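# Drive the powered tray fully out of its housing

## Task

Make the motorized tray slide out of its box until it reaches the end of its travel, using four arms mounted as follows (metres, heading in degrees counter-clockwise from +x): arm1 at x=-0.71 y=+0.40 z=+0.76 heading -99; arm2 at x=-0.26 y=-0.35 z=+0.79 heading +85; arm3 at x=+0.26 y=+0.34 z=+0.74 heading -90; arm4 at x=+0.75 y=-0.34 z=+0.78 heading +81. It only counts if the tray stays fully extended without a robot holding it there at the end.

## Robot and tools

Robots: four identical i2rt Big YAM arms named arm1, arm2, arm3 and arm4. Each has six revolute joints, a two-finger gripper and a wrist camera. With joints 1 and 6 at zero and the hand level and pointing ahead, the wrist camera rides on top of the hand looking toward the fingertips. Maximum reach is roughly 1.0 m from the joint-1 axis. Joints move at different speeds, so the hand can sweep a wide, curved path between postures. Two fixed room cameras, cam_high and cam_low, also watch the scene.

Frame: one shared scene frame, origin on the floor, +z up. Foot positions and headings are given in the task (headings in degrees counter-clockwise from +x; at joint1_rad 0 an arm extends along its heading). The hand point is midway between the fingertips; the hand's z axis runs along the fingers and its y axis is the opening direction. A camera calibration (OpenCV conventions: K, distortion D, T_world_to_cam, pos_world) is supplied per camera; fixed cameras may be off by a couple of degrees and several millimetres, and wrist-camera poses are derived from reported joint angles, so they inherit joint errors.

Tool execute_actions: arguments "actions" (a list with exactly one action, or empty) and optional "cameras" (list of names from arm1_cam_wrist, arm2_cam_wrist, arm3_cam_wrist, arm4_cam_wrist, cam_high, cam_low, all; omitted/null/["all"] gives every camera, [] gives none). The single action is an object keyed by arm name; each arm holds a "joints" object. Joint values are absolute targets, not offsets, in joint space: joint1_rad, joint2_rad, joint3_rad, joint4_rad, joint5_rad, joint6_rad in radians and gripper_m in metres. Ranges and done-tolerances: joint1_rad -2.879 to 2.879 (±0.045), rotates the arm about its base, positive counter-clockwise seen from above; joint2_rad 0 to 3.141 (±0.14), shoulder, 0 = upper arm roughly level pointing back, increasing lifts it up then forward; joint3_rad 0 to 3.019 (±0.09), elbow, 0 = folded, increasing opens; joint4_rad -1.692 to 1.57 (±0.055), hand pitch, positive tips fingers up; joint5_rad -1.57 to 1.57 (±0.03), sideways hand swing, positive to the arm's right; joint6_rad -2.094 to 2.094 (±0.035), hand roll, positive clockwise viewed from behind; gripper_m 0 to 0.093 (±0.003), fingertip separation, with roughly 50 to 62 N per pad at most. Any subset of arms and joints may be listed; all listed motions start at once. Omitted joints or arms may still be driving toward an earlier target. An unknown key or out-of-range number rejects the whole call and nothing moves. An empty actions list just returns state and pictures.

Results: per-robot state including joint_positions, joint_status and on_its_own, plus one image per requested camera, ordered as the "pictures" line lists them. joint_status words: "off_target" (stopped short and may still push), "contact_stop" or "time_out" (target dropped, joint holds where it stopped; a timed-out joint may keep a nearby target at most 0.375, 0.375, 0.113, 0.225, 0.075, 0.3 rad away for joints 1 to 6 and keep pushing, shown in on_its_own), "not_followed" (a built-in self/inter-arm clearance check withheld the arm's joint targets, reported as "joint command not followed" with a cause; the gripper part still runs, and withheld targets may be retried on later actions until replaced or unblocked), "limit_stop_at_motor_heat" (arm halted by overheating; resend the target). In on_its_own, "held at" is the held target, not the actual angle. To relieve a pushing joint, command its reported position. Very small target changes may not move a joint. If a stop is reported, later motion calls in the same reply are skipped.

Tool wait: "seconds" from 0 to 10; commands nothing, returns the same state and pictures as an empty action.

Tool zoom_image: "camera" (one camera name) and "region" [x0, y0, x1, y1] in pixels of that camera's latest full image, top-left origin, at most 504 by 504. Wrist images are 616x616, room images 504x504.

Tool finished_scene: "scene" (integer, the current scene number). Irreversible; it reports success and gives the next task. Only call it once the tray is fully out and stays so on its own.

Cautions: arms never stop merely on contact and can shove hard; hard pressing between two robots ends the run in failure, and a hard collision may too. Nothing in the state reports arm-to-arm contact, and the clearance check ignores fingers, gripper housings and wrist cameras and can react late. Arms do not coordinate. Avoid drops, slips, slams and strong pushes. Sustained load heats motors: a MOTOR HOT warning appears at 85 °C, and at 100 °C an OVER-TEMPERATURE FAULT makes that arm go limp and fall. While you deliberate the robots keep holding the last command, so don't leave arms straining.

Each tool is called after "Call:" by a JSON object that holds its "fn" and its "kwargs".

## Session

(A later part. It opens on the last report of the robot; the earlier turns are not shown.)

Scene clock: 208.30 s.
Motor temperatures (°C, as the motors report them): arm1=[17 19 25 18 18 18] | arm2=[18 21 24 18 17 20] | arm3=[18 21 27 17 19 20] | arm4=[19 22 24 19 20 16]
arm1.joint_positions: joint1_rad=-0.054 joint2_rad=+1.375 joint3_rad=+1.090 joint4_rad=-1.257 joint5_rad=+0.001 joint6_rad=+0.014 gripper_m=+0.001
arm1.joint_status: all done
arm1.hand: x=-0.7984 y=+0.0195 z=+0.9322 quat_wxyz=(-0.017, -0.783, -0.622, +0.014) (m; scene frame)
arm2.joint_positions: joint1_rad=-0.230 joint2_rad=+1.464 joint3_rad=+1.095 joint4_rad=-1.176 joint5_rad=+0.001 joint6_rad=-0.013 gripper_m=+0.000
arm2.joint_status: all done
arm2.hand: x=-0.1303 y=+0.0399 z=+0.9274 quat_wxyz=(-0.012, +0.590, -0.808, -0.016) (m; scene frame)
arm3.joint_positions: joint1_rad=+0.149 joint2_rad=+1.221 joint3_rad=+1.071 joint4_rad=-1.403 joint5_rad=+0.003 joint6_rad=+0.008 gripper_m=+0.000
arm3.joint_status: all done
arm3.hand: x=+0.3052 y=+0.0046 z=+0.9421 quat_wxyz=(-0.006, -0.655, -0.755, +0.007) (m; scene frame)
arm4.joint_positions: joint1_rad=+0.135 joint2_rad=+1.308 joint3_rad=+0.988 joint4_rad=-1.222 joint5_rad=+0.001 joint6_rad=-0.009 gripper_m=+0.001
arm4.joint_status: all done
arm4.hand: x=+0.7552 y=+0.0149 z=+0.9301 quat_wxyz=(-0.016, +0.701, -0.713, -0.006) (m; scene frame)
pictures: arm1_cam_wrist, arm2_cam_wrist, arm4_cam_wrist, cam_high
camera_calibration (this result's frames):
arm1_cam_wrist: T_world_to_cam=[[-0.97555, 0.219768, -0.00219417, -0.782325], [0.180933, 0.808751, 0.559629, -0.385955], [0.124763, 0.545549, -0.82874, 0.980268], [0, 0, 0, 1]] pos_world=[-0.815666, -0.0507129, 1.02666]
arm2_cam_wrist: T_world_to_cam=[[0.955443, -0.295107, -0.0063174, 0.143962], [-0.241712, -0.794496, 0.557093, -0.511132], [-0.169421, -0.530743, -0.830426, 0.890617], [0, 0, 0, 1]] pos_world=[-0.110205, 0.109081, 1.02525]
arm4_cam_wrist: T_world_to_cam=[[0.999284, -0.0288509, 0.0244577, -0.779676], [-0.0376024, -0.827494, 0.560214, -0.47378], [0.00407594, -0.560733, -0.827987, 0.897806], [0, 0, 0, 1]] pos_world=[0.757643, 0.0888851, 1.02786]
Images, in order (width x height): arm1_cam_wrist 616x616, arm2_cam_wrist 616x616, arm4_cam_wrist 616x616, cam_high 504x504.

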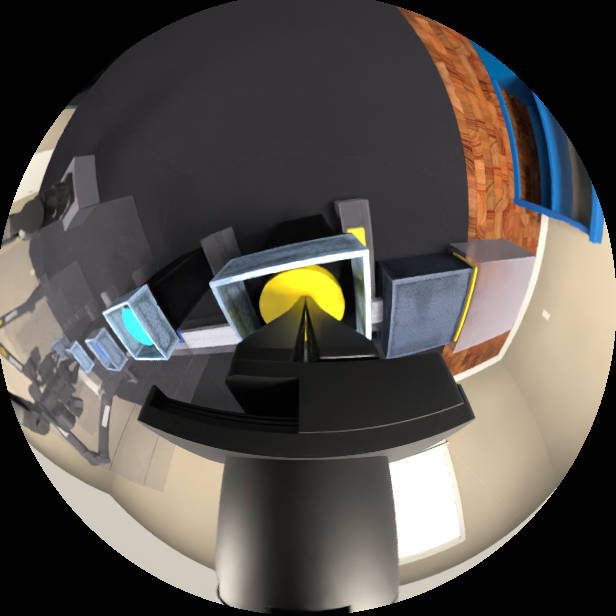

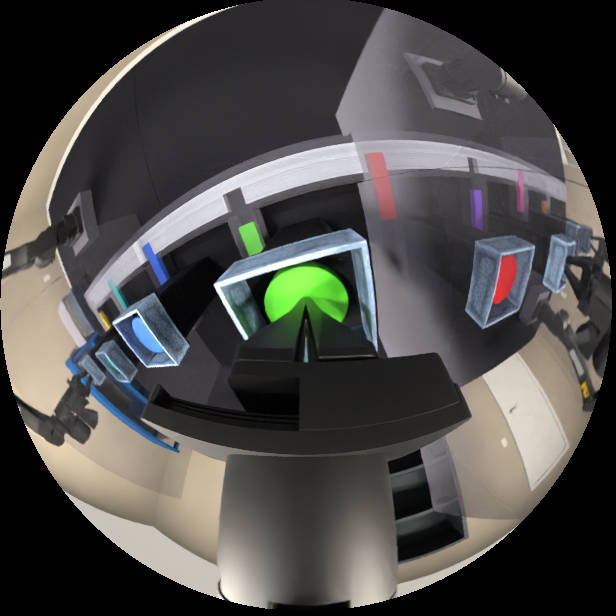

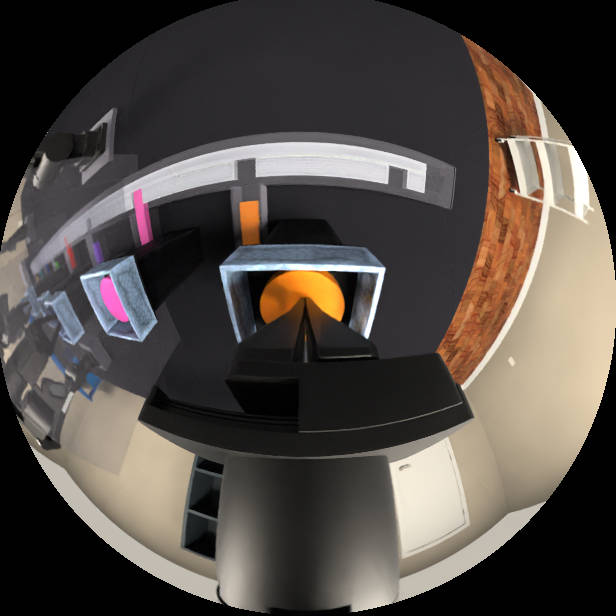

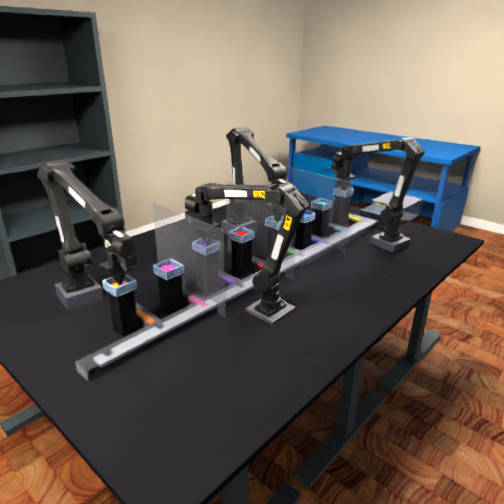

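Still retracting; robots are at rest, so waiting is free.

Call:
{"fn": "wait", "kwargs": {"seconds": 10}}

Call:
{"fn": "wait", "kwargs": {"seconds": 8}}

Scene clock: 220.87 s.
Motor temperatures (°C, as the motors report them): arm1=[17 19 25 18 18 18] | arm2=[18 21 23 18 17 20] | arm3=[18 21 27 17 19 20] | arm4=[19 22 24 19 20 16]
arm1.joint_positions: joint1_rad=-0.054 joint2_rad=+1.375 joint3_rad=+1.090 joint4_rad=-1.257 joint5_rad=+0.001 joint6_rad=+0.014 gripper_m=+0.001
arm1.joint_status: all done
arm1.hand: x=-0.7984 y=+0.0195 z=+0.9322 quat_wxyz=(-0.017, -0.783, -0.622, +0.014) (m; scene frame)
arm2.joint_positions: joint1_rad=-0.230 joint2_rad=+1.464 joint3_rad=+1.095 joint4_rad=-1.176 joint5_rad=+0.001 joint6_rad=-0.013 gripper_m=+0.000
arm2.joint_status: all done
arm2.hand: x=-0.1303 y=+0.0399 z=+0.9274 quat_wxyz=(-0.012, +0.590, -0.808, -0.016) (m; scene frame)
arm3.joint_positions: joint1_rad=+0.149 joint2_rad=+1.221 joint3_rad=+1.071 joint4_rad=-1.403 joint5_rad=+0.003 joint6_rad=+0.008 gripper_m=+0.000
arm3.joint_status: all done
arm3.hand: x=+0.3052 y=+0.0046 z=+0.9421 quat_wxyz=(-0.006, -0.655, -0.755, +0.007) (m; scene frame)
arm4.joint_positions: joint1_rad=+0.135 joint2_rad=+1.308 joint3_rad=+0.988 joint4_rad=-1.222 joint5_rad=+0.001 joint6_rad=-0.009 gripper_m=+0.001
arm4.joint_status: all done
arm4.hand: x=+0.7552 y=+0.0149 z=+0.9301 quat_wxyz=(-0.016, +0.701, -0.713, -0.006) (m; scene frame)
wait: 10.00 s; at rest from the start
pictures: arm1_cam_wrist, arm2_cam_wrist, arm3_cam_wrist, arm4_cam_wrist, cam_high, cam_low
camera_calibration (this result's frames):
arm1_cam_wrist: T_world_to_cam=[[-0.97555, 0.219768, -0.00219417, -0.782325], [0.180933, 0.808751, 0.559629, -0.385955], [0.124763, 0.545549, -0.82874, 0.980268], [0, 0, 0, 1]] pos_world=[-0.815666, -0.0507129, 1.02666]
arm2_cam_wrist: T_world_to_cam=[[0.955443, -0.295107, -0.0063174, 0.143962], [-0.241712, -0.794496, 0.557093, -0.511132], [-0.169421, -0.530743, -0.830426, 0.890617], [0, 0, 0, 1]] pos_world=[-0.110205, 0.109081, 1.02525]
arm3_cam_wrist: T_world_to_cam=[[-0.990178, -0.139075, 0.0143592, 0.286626], [-0.105804, 0.81249, 0.573294, -0.50851], [-0.0913974, 0.566144, -0.819224, 0.922758], [0, 0, 0, 1]] pos_world=[0.314346, -0.0693922, 1.04336]
arm4_cam_wrist: T_world_to_cam=[[0.999284, -0.0288509, 0.0244577, -0.779676], [-0.0376024, -0.827494, 0.560214, -0.47378], [0.00407594, -0.560733, -0.827987, 0.897806], [0, 0, 0, 1]] pos_world=[0.757643, 0.0888851, 1.02786]
Images, in order (width x height): arm1_cam_wrist 616x616, arm2_cam_wrist 616x616, arm3_cam_wrist 616x616, arm4_cam_wrist 616x616, cam_high 504x504, cam_low 504x504.

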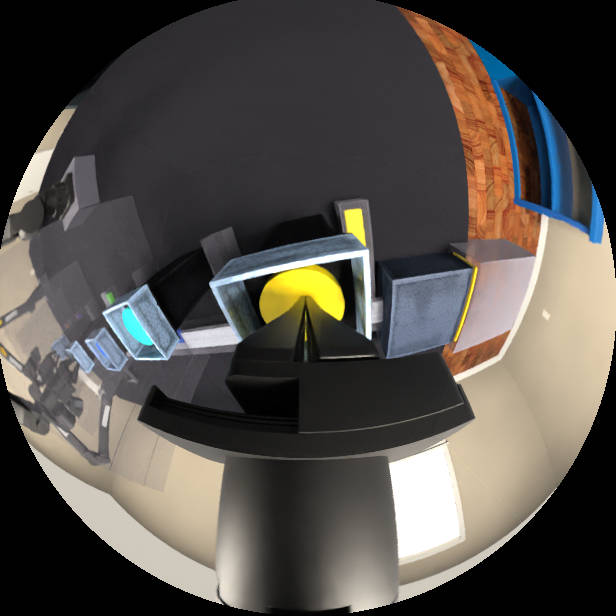

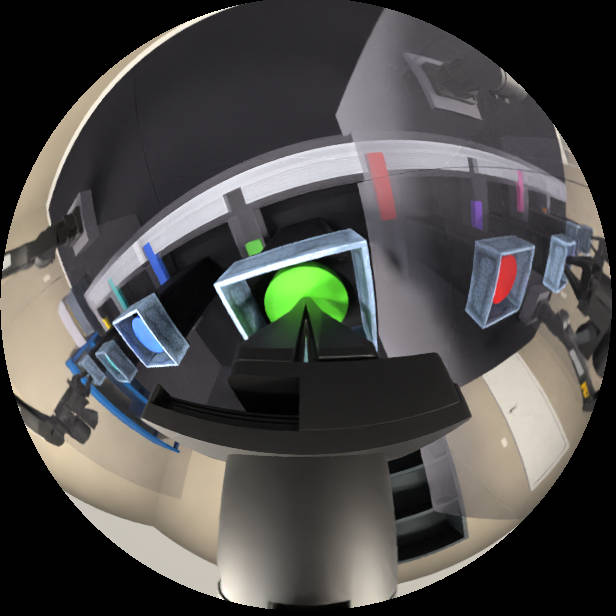

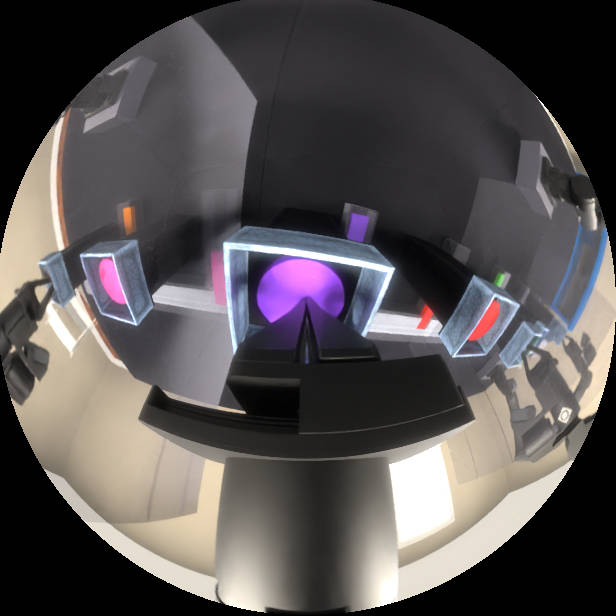

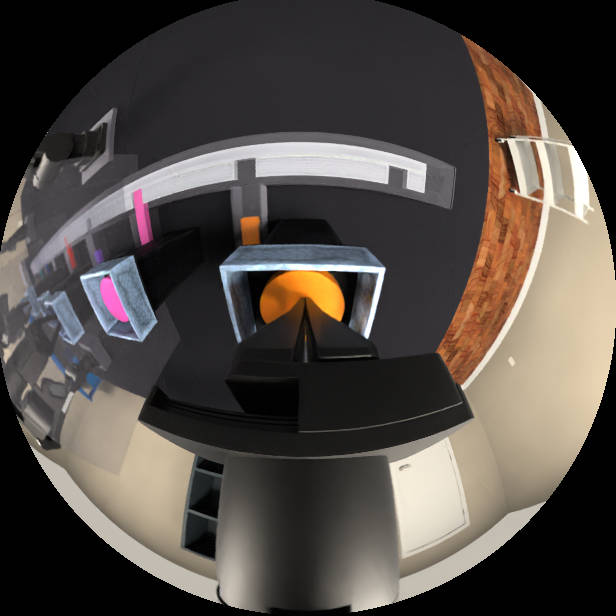

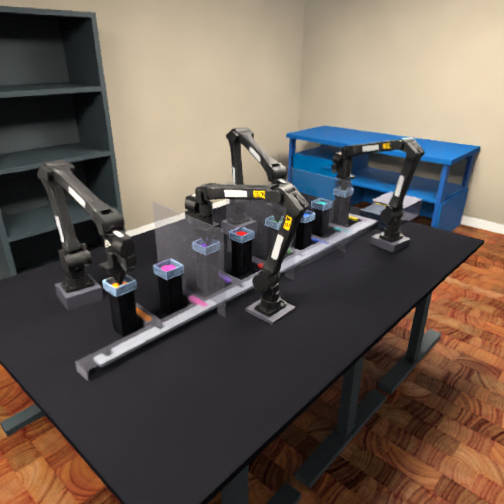

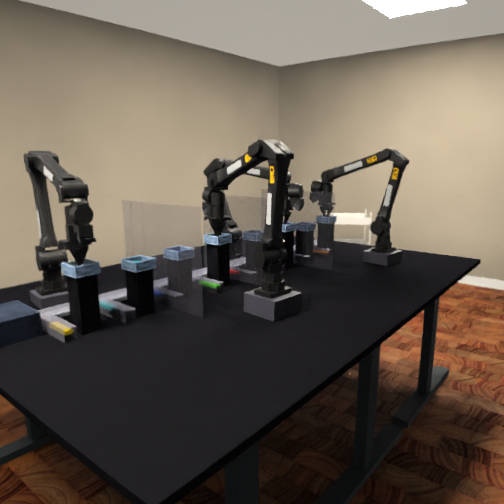

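Scene clock: 228.87 s.
Motor temperatures (°C, as the motors report them): arm1=[17 19 25 18 18 18] | arm2=[18 21 23 18 17 20] | arm3=[18 21 27 17 19 20] | arm4=[19 22 24 19 20 16]
arm1.joint_positions: joint1_rad=-0.054 joint2_rad=+1.375 joint3_rad=+1.090 joint4_rad=-1.257 joint5_rad=+0.001 joint6_rad=+0.014 gripper_m=+0.001
arm1.joint_status: all done
arm1.hand: x=-0.7984 y=+0.0195 z=+0.9322 quat_wxyz=(-0.017, -0.783, -0.622, +0.014) (m; scene frame)
arm2.joint_positions: joint1_rad=-0.230 joint2_rad=+1.464 joint3_rad=+1.095 joint4_rad=-1.176 joint5_rad=+0.001 joint6_rad=-0.013 gripper_m=+0.000
arm2.joint_status: all done
arm2.hand: x=-0.1303 y=+0.0399 z=+0.9274 quat_wxyz=(-0.012, +0.590, -0.808, -0.016) (m; scene frame)
arm3.joint_positions: joint1_rad=+0.149 joint2_rad=+1.221 joint3_rad=+1.071 joint4_rad=-1.403 joint5_rad=+0.003 joint6_rad=+0.008 gripper_m=+0.000
arm3.joint_status: all done
arm3.hand: x=+0.3052 y=+0.0046 z=+0.9421 quat_wxyz=(-0.006, -0.655, -0.755, +0.007) (m; scene frame)
arm4.joint_positions: joint1_rad=+0.135 joint2_rad=+1.308 joint3_rad=+0.988 joint4_rad=-1.222 joint5_rad=+0.001 joint6_rad=-0.009 gripper_m=+0.001
arm4.joint_status: all done
arm4.hand: x=+0.7552 y=+0.0149 z=+0.9301 quat_wxyz=(-0.016, +0.701, -0.713, -0.006) (m; scene frame)
wait: 8.00 s; at rest by 0.27 s
pictures: arm1_cam_wrist, arm2_cam_wrist, arm3_cam_wrist, arm4_cam_wrist, cam_high, cam_low
camera_calibration (this result's frames):
arm1_cam_wrist: T_world_to_cam=[[-0.97555, 0.219768, -0.00219417, -0.782325], [0.180933, 0.808751, 0.559629, -0.385955], [0.124763, 0.545549, -0.82874, 0.980268], [0, 0, 0, 1]] pos_world=[-0.815666, -0.0507129, 1.02666]
arm2_cam_wrist: T_world_to_cam=[[0.955443, -0.295107, -0.0063174, 0.143962], [-0.241712, -0.794496, 0.557093, -0.511132], [-0.169421, -0.530743, -0.830426, 0.890617], [0, 0, 0, 1]] pos_world=[-0.110205, 0.109081, 1.02525]
arm3_cam_wrist: T_world_to_cam=[[-0.990178, -0.139075, 0.0143592, 0.286626], [-0.105804, 0.81249, 0.573294, -0.50851], [-0.0913974, 0.566144, -0.819224, 0.922758], [0, 0, 0, 1]] pos_world=[0.314346, -0.0693922, 1.04336]
arm4_cam_wrist: T_world_to_cam=[[0.999284, -0.0288509, 0.0244577, -0.779676], [-0.0376024, -0.827494, 0.560214, -0.47378], [0.00407594, -0.560733, -0.827987, 0.897806], [0, 0, 0, 1]] pos_world=[0.757643, 0.0888851, 1.02786]
Images, in order (width x height): arm1_cam_wrist 616x616, arm2_cam_wrist 616x616, arm3_cam_wrist 616x616, arm4_cam_wrist 616x616, cam_high 504x504, cam_low 504x504.

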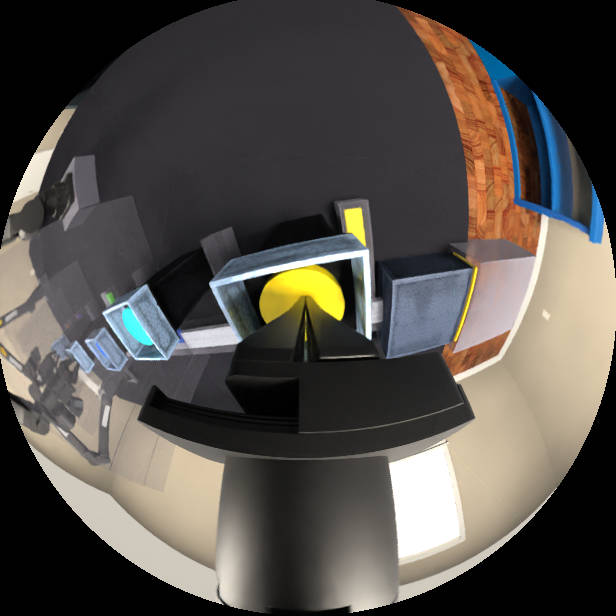

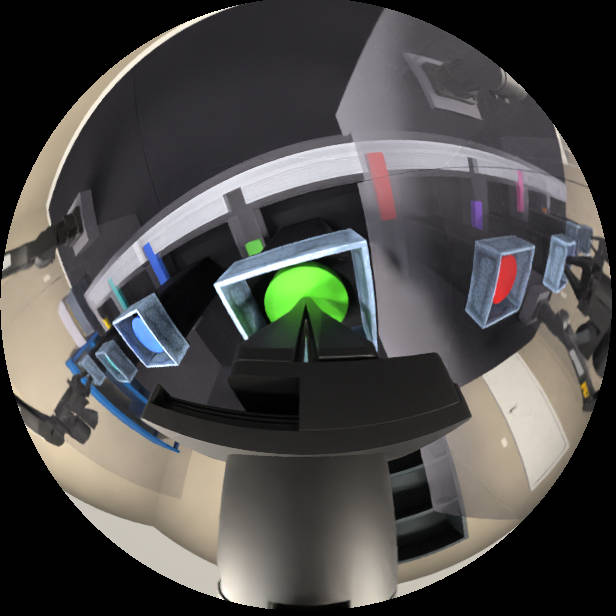

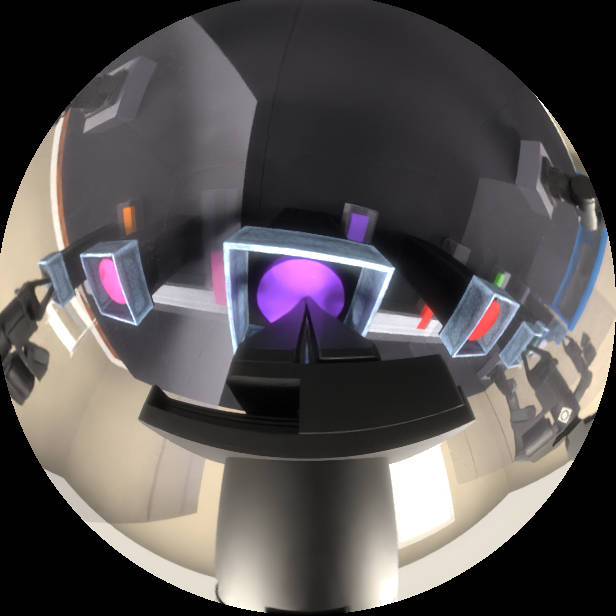

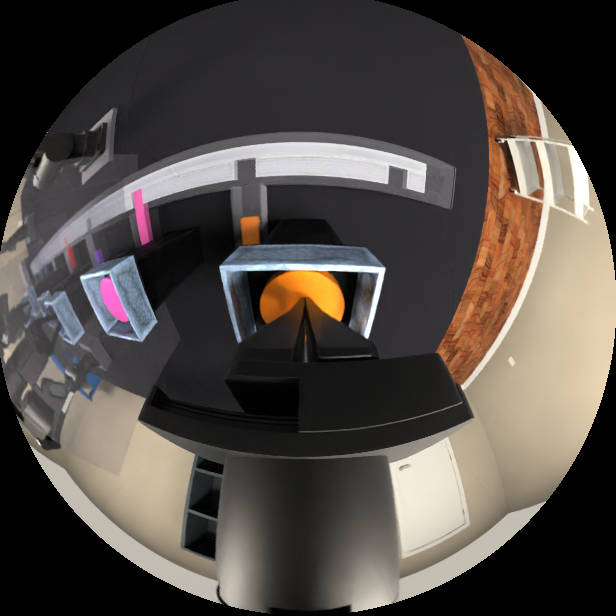

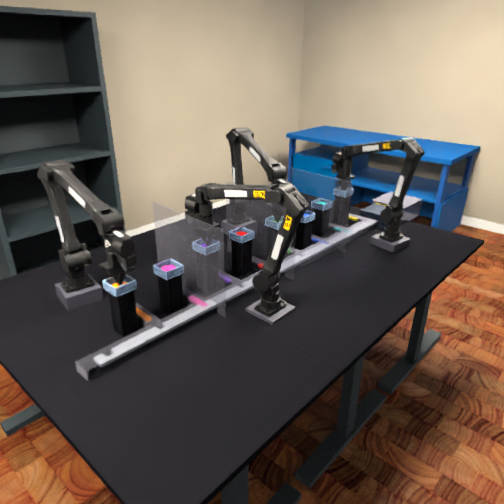

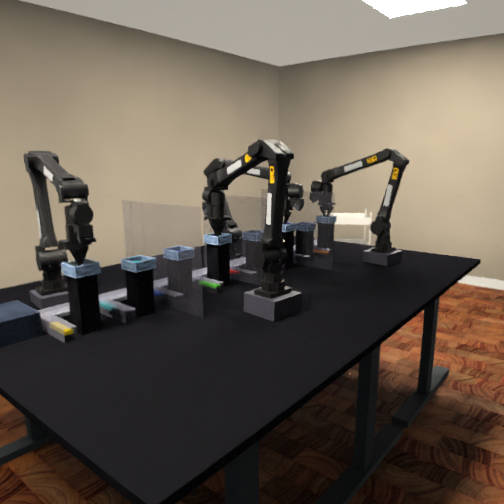

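Call:
{"fn": "execute_actions", "kwargs": {"actions": [{"arm1":{"joints":{"joint2_rad":1.37,"joint3_rad":1.28,"joint4_rad":-1.48}},"arm2":{"joints":{"joint2_rad":1.43,"joint3_rad":1.26,"joint4_rad":-1.4}},"arm3":{"joints":{"joint2_rad":1.235,"joint3_rad":1.28,"joint4_rad":-1.61}},"arm4":{"joints":{"joint2_rad":1.3,"joint3_rad":1.18,"joint4_rad":-1.45}}}], "cameras": []}}

Call:
{"fn": "execute_actions", "kwargs": {"actions": [{"arm1":{"joints":{"joint1_rad":0.475,"joint2_rad":1.385,"joint3_rad":1.29,"joint4_rad":-1.48}},"arm2":{"joints":{"joint1_rad":0.322,"joint2_rad":1.41,"joint3_rad":1.24,"joint4_rad":-1.4}},"arm3":{"joints":{"joint1_rad":-0.51,"joint2_rad":1.317,"joint3_rad":1.355,"joint4_rad":-1.61}},"arm4":{"joints":{"joint1_rad":0.668,"joint2_rad":1.455,"joint3_rad":1.34,"joint4_rad":-1.45}}}], "cameras": ["arm1_cam_wrist","arm2_cam_wrist","arm3_cam_wrist","arm4_cam_wrist"]}}

Scene clock: 240.70 s.
Motor temperatures (°C, as the motors report them): arm1=[17 20 26 18 18 18] | arm2=[18 21 24 18 17 20] | arm3=[18 21 27 17 19 20] | arm4=[19 22 24 19 20 16]
arm1.joint_positions: joint1_rad=-0.054 joint2_rad=+1.365 joint3_rad=+1.252 joint4_rad=-1.470 joint5_rad=+0.001 joint6_rad=+0.014 gripper_m=+0.001
arm1.joint_status: all done
arm1.hand: x=-0.7985 y=+0.0213 z=+0.9963 quat_wxyz=(-0.004, -0.783, -0.622, -0.001) (m; scene frame)
arm2.joint_positions: joint1_rad=-0.230 joint2_rad=+1.422 joint3_rad=+1.228 joint4_rad=-1.387 joint5_rad=+0.001 joint6_rad=-0.013 gripper_m=+0.000
arm2.joint_status: all done
arm2.hand: x=-0.1319 y=+0.0326 z=+0.9919 quat_wxyz=(+0.003, +0.590, -0.808, -0.005) (m; scene frame)
arm3.joint_positions: joint1_rad=+0.149 joint2_rad=+1.225 joint3_rad=+1.243 joint4_rad=-1.599 joint5_rad=+0.003 joint6_rad=+0.008 gripper_m=+0.000
arm3.joint_status: all done
arm3.hand: x=+0.3050 y=+0.0056 z=+1.0067 quat_wxyz=(+0.005, -0.655, -0.756, -0.002) (m; scene frame)
arm4.joint_positions: joint1_rad=+0.135 joint2_rad=+1.296 joint3_rad=+1.139 joint4_rad=-1.440 joint5_rad=+0.001 joint6_rad=-0.009 gripper_m=+0.001
arm4.joint_status: all done
arm4.hand: x=+0.7543 y=+0.0112 z=+0.9902 quat_wxyz=(+0.004, +0.701, -0.713, +0.013) (m; scene frame)
pictures: none
No camera images: the call's "cameras" was empty. Leave "cameras" out to get every camera's image.

Scene clock: 241.93 s.
Motor temperatures (°C, as the motors report them): arm1=[17 20 26 18 18 18] | arm2=[18 21 24 18 17 20] | arm3=[18 21 28 17 19 20] | arm4=[19 22 25 19 20 16]
arm1.joint_positions: joint1_rad=+0.481 joint2_rad=+1.371 joint3_rad=+1.252 joint4_rad=-1.470 joint5_rad=+0.000 joint6_rad=+0.013 gripper_m=+0.001
arm1.joint_status: all done
arm1.hand: x=-0.5935 y=+0.0316 z=+0.9951 quat_wxyz=(+0.000, -0.590, -0.807, +0.000) (m; scene frame)
arm2.joint_positions: joint1_rad=+0.330 joint2_rad=+1.415 joint3_rad=+1.228 joint4_rad=-1.387 joint5_rad=+0.000 joint6_rad=-0.012 gripper_m=+0.000
arm2.joint_status: all done
arm2.hand: x=-0.3556 y=+0.0418 z=+0.9965 quat_wxyz=(-0.002, +0.790, -0.613, -0.007) (m; scene frame)
arm3.joint_positions: joint1_rad=-0.514 joint2_rad=+1.319 joint3_rad=+1.313 joint4_rad=-1.604 joint5_rad=+0.001 joint6_rad=+0.007 gripper_m=+0.000
arm3.joint_status: all done
arm3.hand: x=+0.0758 y=+0.0204 z=+1.0019 quat_wxyz=(+0.010, -0.865, -0.502, -0.017) (m; scene frame)
arm4.joint_positions: joint1_rad=+0.675 joint2_rad=+1.461 joint3_rad=+1.296 joint4_rad=-1.446 joint5_rad=+0.000 joint6_rad=-0.008 gripper_m=+0.001
arm4.joint_status: all done
arm4.hand: x=+0.5408 y=+0.0173 z=+0.9853 quat_wxyz=(+0.006, +0.865, -0.501, +0.022) (m; scene frame)
pictures: arm1_cam_wrist, arm2_cam_wrist, arm3_cam_wrist, arm4_cam_wrist
camera_calibration (this result's frames):
arm1_cam_wrist: T_world_to_cam=[[-0.950773, -0.309841, 0.00547011, -0.561152], [-0.245844, 0.764904, 0.595385, -0.75552], [-0.188659, 0.564731, -0.803422, 0.788491], [0, 0, 0, 1]] pos_world=[-0.570512, -0.0412528, 1.08639]
arm2_cam_wrist: T_world_to_cam=[[0.966344, 0.257255, -0.000228347, 0.334985], [0.210104, -0.788717, 0.577739, -0.46271], [0.148446, -0.558342, -0.816222, 1.01092], [0, 0, 0, 1]] pos_world=[-0.37656, 0.113314, 1.09253]
arm3_cam_wrist: T_world_to_cam=[[-0.86716, 0.497859, 0.0130192, 0.0398282], [0.398037, 0.677105, 0.618947, -0.661055], [0.299333, 0.541908, -0.785325, 0.878753], [0, 0, 0, 1]] pos_world=[0.0346218, -0.0484281, 1.09875]
arm4_cam_wrist: T_world_to_cam=[[0.871807, 0.489304, 0.023116, -0.505403], [0.370727, -0.68991, 0.62176, -0.79467], [0.320177, -0.533485, -0.782867, 0.729874], [0, 0, 0, 1]] pos_world=[0.50153, 0.0884217, 1.07717]
Images, in order (width x height): arm1_cam_wrist 616x616, arm2_cam_wrist 616x616, arm3_cam_wrist 616x616, arm4_cam_wrist 616x616.

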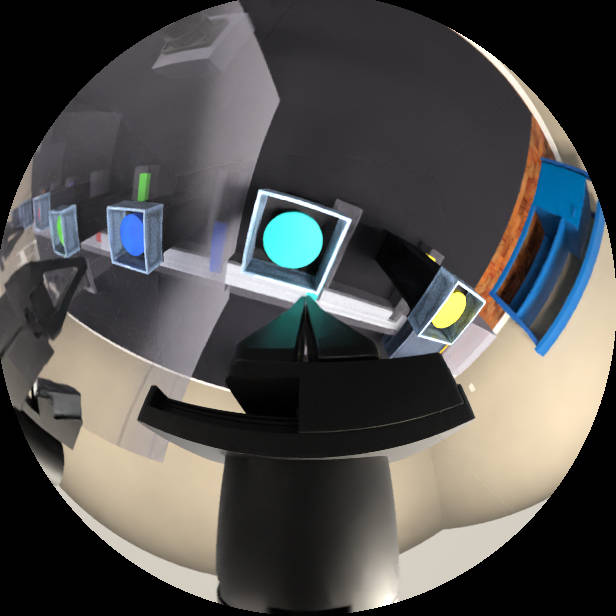

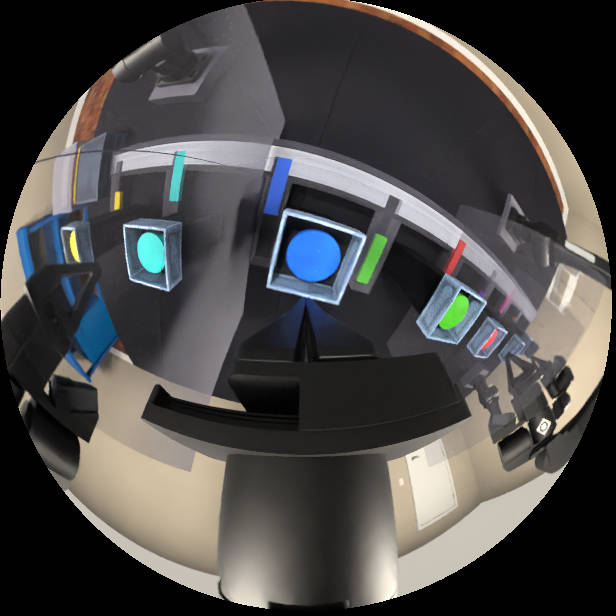

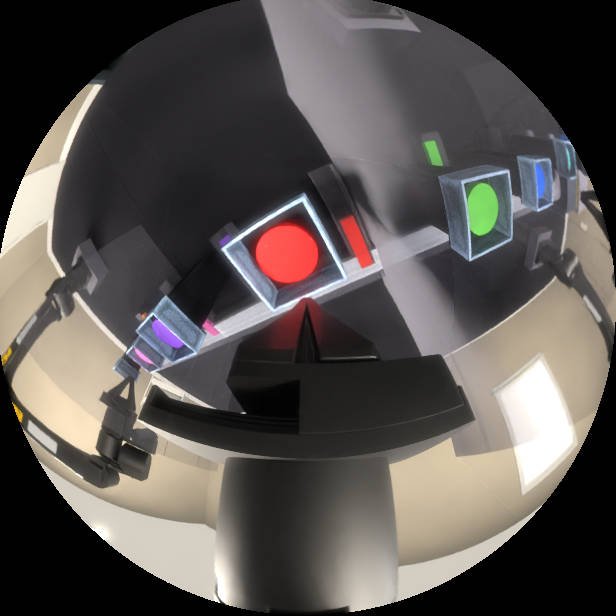

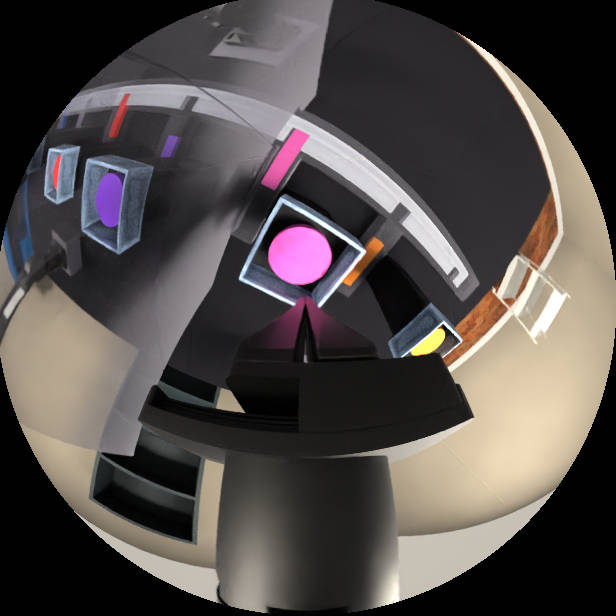

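Call:
{"fn": "execute_actions", "kwargs": {"actions": [{"arm1":{"joints":{"joint1_rad":0.505,"joint2_rad":1.48,"joint3_rad":1.097,"joint4_rad":-1.18}},"arm2":{"joints":{"joint1_rad":0.305,"joint2_rad":1.52,"joint3_rad":1.008,"joint4_rad":-1.05}},"arm3":{"joints":{"joint1_rad":-0.465,"joint2_rad":1.36,"joint3_rad":1.097,"joint4_rad":-1.3}},"arm4":{"joints":{"joint1_rad":0.69,"joint2_rad":1.54,"joint3_rad":1.124,"joint4_rad":-1.145}}}], "cameras": ["arm1_cam_wrist","arm2_cam_wrist","arm3_cam_wrist","arm4_cam_wrist"]}}

Call:
{"fn": "wait", "kwargs": {"seconds": 5}}

Scene clock: 250.17 s.
Motor temperatures (°C, as the motors report them): arm1=[17 20 28 18 18 18] | arm2=[18 21 25 18 17 20] | arm3=[18 21 30 17 19 20] | arm4=[19 22 27 18 20 16]
arm1.joint_positions: joint1_rad=+0.502 joint2_rad=+1.455 joint3_rad=+1.110 joint4_rad=-1.207 joint5_rad=+0.000 joint6_rad=+0.013 gripper_m=+0.001
arm1.joint_status: all done
arm1.hand: x=-0.5782 y=+0.0126 z=+0.9110 quat_wxyz=(-0.015, -0.581, -0.813, +0.010) (m; scene frame)
arm2.joint_positions: joint1_rad=+0.310 joint2_rad=+1.481 joint3_rad=+1.028 joint4_rad=-1.090 joint5_rad=+0.000 joint6_rad=-0.012 gripper_m=+0.000
arm2.joint_status: all done
arm2.hand: x=-0.3487 y=+0.0461 z=+0.8989 quat_wxyz=(-0.012, +0.783, -0.621, -0.018) (m; scene frame)
arm3.joint_positions: joint1_rad=-0.465 joint2_rad=+1.325 joint3_rad=+1.121 joint4_rad=-1.346 joint5_rad=+0.001 joint6_rad=+0.007 gripper_m=+0.000
arm3.joint_status: all done
arm3.hand: x=+0.0875 y=+0.0039 z=+0.9268 quat_wxyz=(-0.005, -0.852, -0.523, +0.009) (m; scene frame)
arm4.joint_positions: joint1_rad=+0.679 joint2_rad=+1.504 joint3_rad=+1.144 joint4_rad=-1.179 joint5_rad=+0.000 joint6_rad=-0.008 gripper_m=+0.001
arm4.joint_status: all done
arm4.hand: x=+0.5329 y=+0.0297 z=+0.9122 quat_wxyz=(-0.012, +0.867, -0.499, -0.009) (m; scene frame)
pictures: arm1_cam_wrist, arm2_cam_wrist, arm3_cam_wrist, arm4_cam_wrist
camera_calibration (this result's frames):
arm1_cam_wrist: T_world_to_cam=[[-0.944259, -0.329156, 0.00557048, -0.548141], [-0.268484, 0.779779, 0.565563, -0.673245], [-0.190502, 0.532542, -0.824686, 0.753175], [0, 0, 0, 1]] pos_world=[-0.554862, -0.0565397, 1.00495]
arm2_cam_wrist: T_world_to_cam=[[0.971382, 0.237521, 0.000483978, 0.329248], [0.197694, -0.809628, 0.552647, -0.385266], [0.131657, -0.536736, -0.833415, 0.941222], [0, 0, 0, 1]] pos_world=[-0.367579, 0.115062, 0.997186]
arm3_cam_wrist: T_world_to_cam=[[-0.890083, 0.455628, 0.0124577, 0.06186], [0.380542, 0.727802, 0.570519, -0.561824], [0.250878, 0.51255, -0.82119, 0.862847], [0, 0, 0, 1]] pos_world=[0.0523893, -0.0615407, 1.02832]
arm4_cam_wrist: T_world_to_cam=[[0.870322, 0.491953, 0.0228567, -0.501978], [0.395264, -0.725446, 0.563466, -0.696559], [0.29378, -0.481362, -0.825823, 0.73345], [0, 0, 0, 1]] pos_world=[0.496734, 0.0946882, 1.00966]
Images, in order (width x height): arm1_cam_wrist 616x616, arm2_cam_wrist 616x616, arm3_cam_wrist 616x616, arm4_cam_wrist 616x616.

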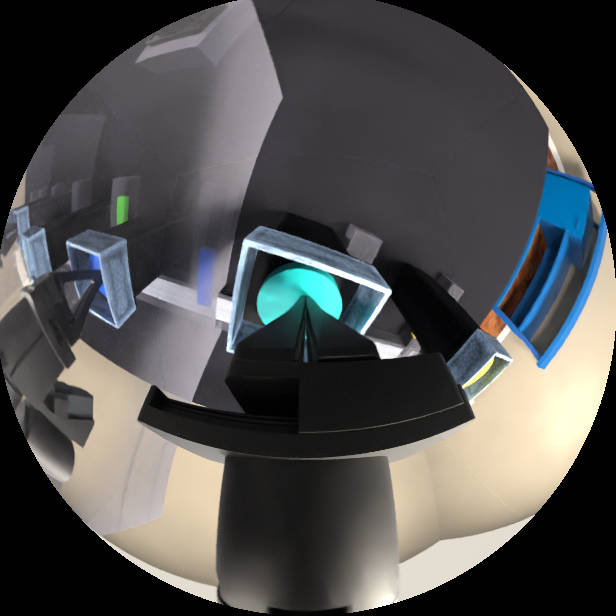

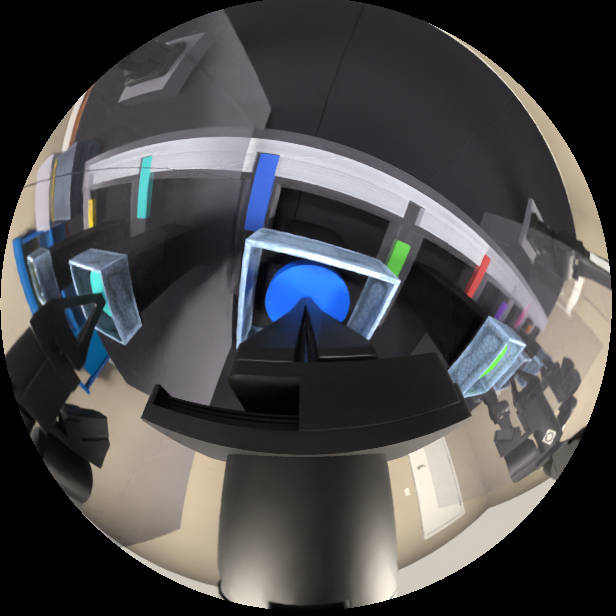

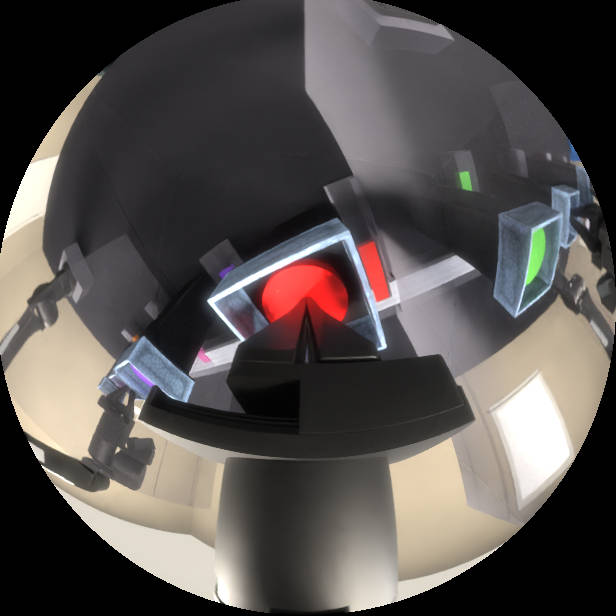

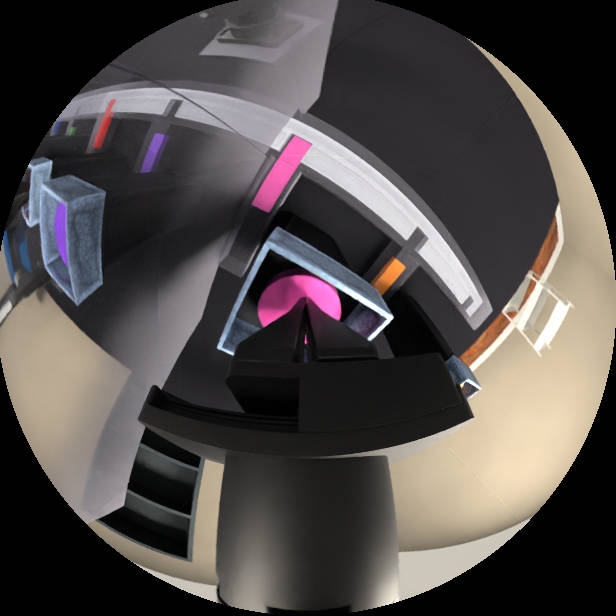

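Scene clock: 255.17 s.
Motor temperatures (°C, as the motors report them): arm1=[17 20 27 18 18 18] | arm2=[18 21 25 18 17 20] | arm3=[18 21 29 17 19 20] | arm4=[19 22 26 19 20 16]
arm1.joint_positions: joint1_rad=+0.502 joint2_rad=+1.455 joint3_rad=+1.110 joint4_rad=-1.207 joint5_rad=+0.000 joint6_rad=+0.013 gripper_m=+0.001
arm1.joint_status: all done
arm1.hand: x=-0.5782 y=+0.0126 z=+0.9110 quat_wxyz=(-0.015, -0.581, -0.813, +0.010) (m; scene frame)
arm2.joint_positions: joint1_rad=+0.310 joint2_rad=+1.481 joint3_rad=+1.028 joint4_rad=-1.090 joint5_rad=+0.000 joint6_rad=-0.012 gripper_m=+0.000
arm2.joint_status: all done
arm2.hand: x=-0.3487 y=+0.0461 z=+0.8989 quat_wxyz=(-0.012, +0.783, -0.621, -0.018) (m; scene frame)
arm3.joint_positions: joint1_rad=-0.465 joint2_rad=+1.325 joint3_rad=+1.121 joint4_rad=-1.346 joint5_rad=+0.001 joint6_rad=+0.007 gripper_m=+0.000
arm3.joint_status: all done
arm3.hand: x=+0.0875 y=+0.0039 z=+0.9268 quat_wxyz=(-0.005, -0.852, -0.523, +0.009) (m; scene frame)
arm4.joint_positions: joint1_rad=+0.679 joint2_rad=+1.504 joint3_rad=+1.144 joint4_rad=-1.179 joint5_rad=+0.000 joint6_rad=-0.008 gripper_m=+0.001
arm4.joint_status: all done
arm4.hand: x=+0.5329 y=+0.0297 z=+0.9122 quat_wxyz=(-0.012, +0.867, -0.499, -0.009) (m; scene frame)
wait: 5.00 s; at rest by 0.27 s
pictures: arm1_cam_wrist, arm2_cam_wrist, arm3_cam_wrist, arm4_cam_wrist, cam_high, cam_low
camera_calibration (this result's frames):
arm1_cam_wrist: T_world_to_cam=[[-0.944259, -0.329156, 0.00557048, -0.548141], [-0.268484, 0.779779, 0.565563, -0.673245], [-0.190502, 0.532542, -0.824686, 0.753175], [0, 0, 0, 1]] pos_world=[-0.554862, -0.0565397, 1.00495]
arm2_cam_wrist: T_world_to_cam=[[0.971382, 0.237521, 0.000483978, 0.329248], [0.197694, -0.809628, 0.552647, -0.385266], [0.131657, -0.536736, -0.833415, 0.941222], [0, 0, 0, 1]] pos_world=[-0.367579, 0.115062, 0.997186]
arm3_cam_wrist: T_world_to_cam=[[-0.890083, 0.455628, 0.0124577, 0.06186], [0.380542, 0.727802, 0.570519, -0.561824], [0.250878, 0.51255, -0.82119, 0.862847], [0, 0, 0, 1]] pos_world=[0.0523893, -0.0615407, 1.02832]
arm4_cam_wrist: T_world_to_cam=[[0.870322, 0.491953, 0.0228567, -0.501978], [0.395264, -0.725446, 0.563466, -0.696559], [0.29378, -0.481362, -0.825823, 0.73345], [0, 0, 0, 1]] pos_world=[0.496734, 0.0946882, 1.00966]
Images, in order (width x height): arm1_cam_wrist 616x616, arm2_cam_wrist 616x616, arm3_cam_wrist 616x616, arm4_cam_wrist 616x616, cam_high 504x504, cam_low 504x504.

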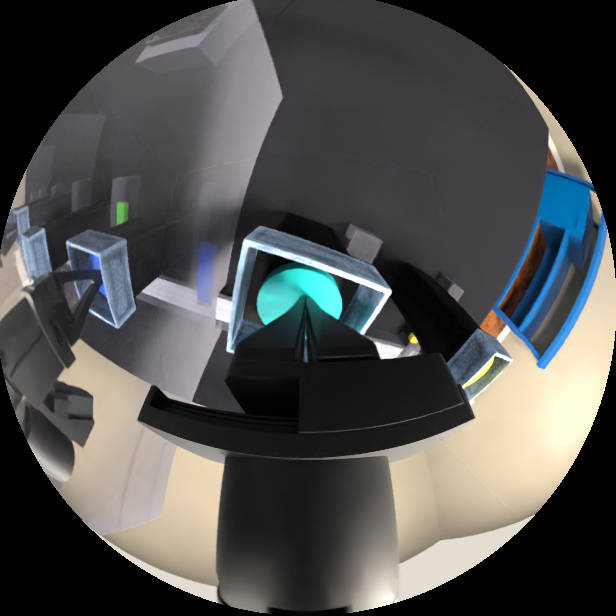

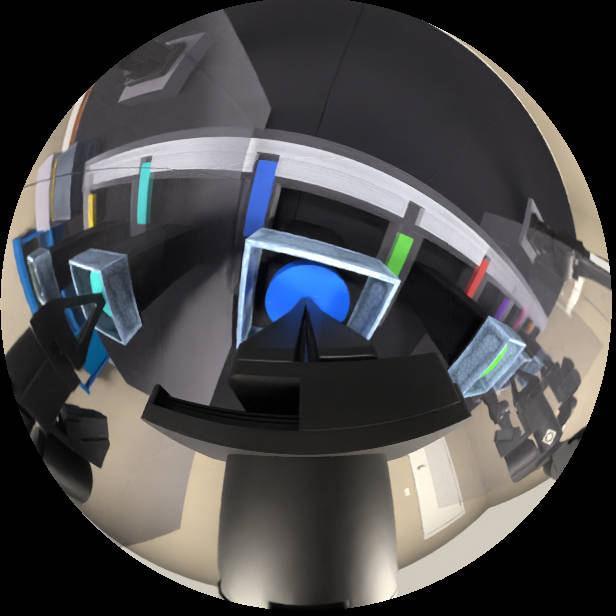

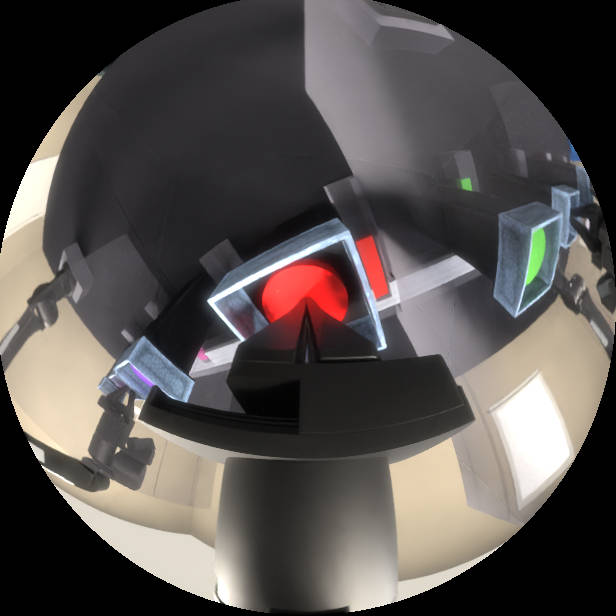

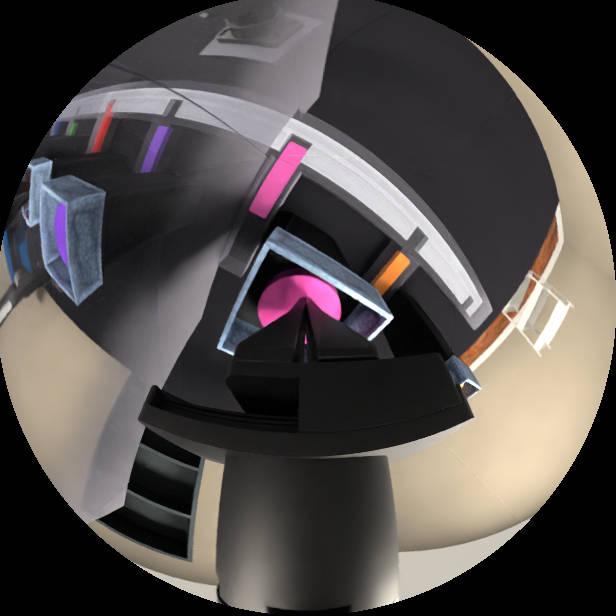

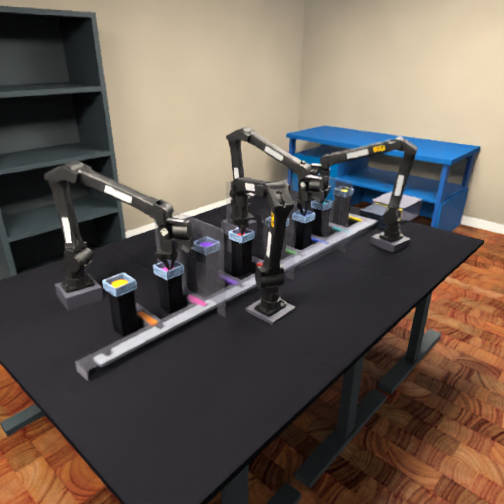

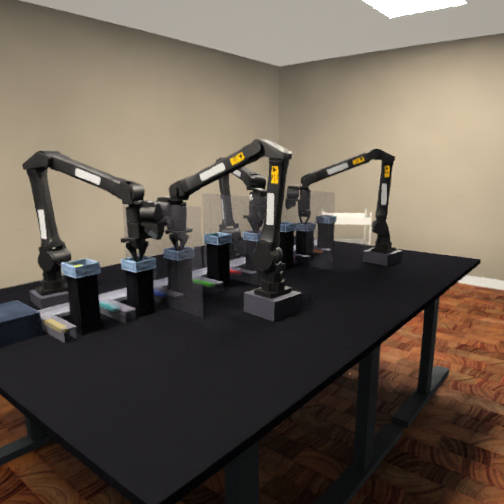

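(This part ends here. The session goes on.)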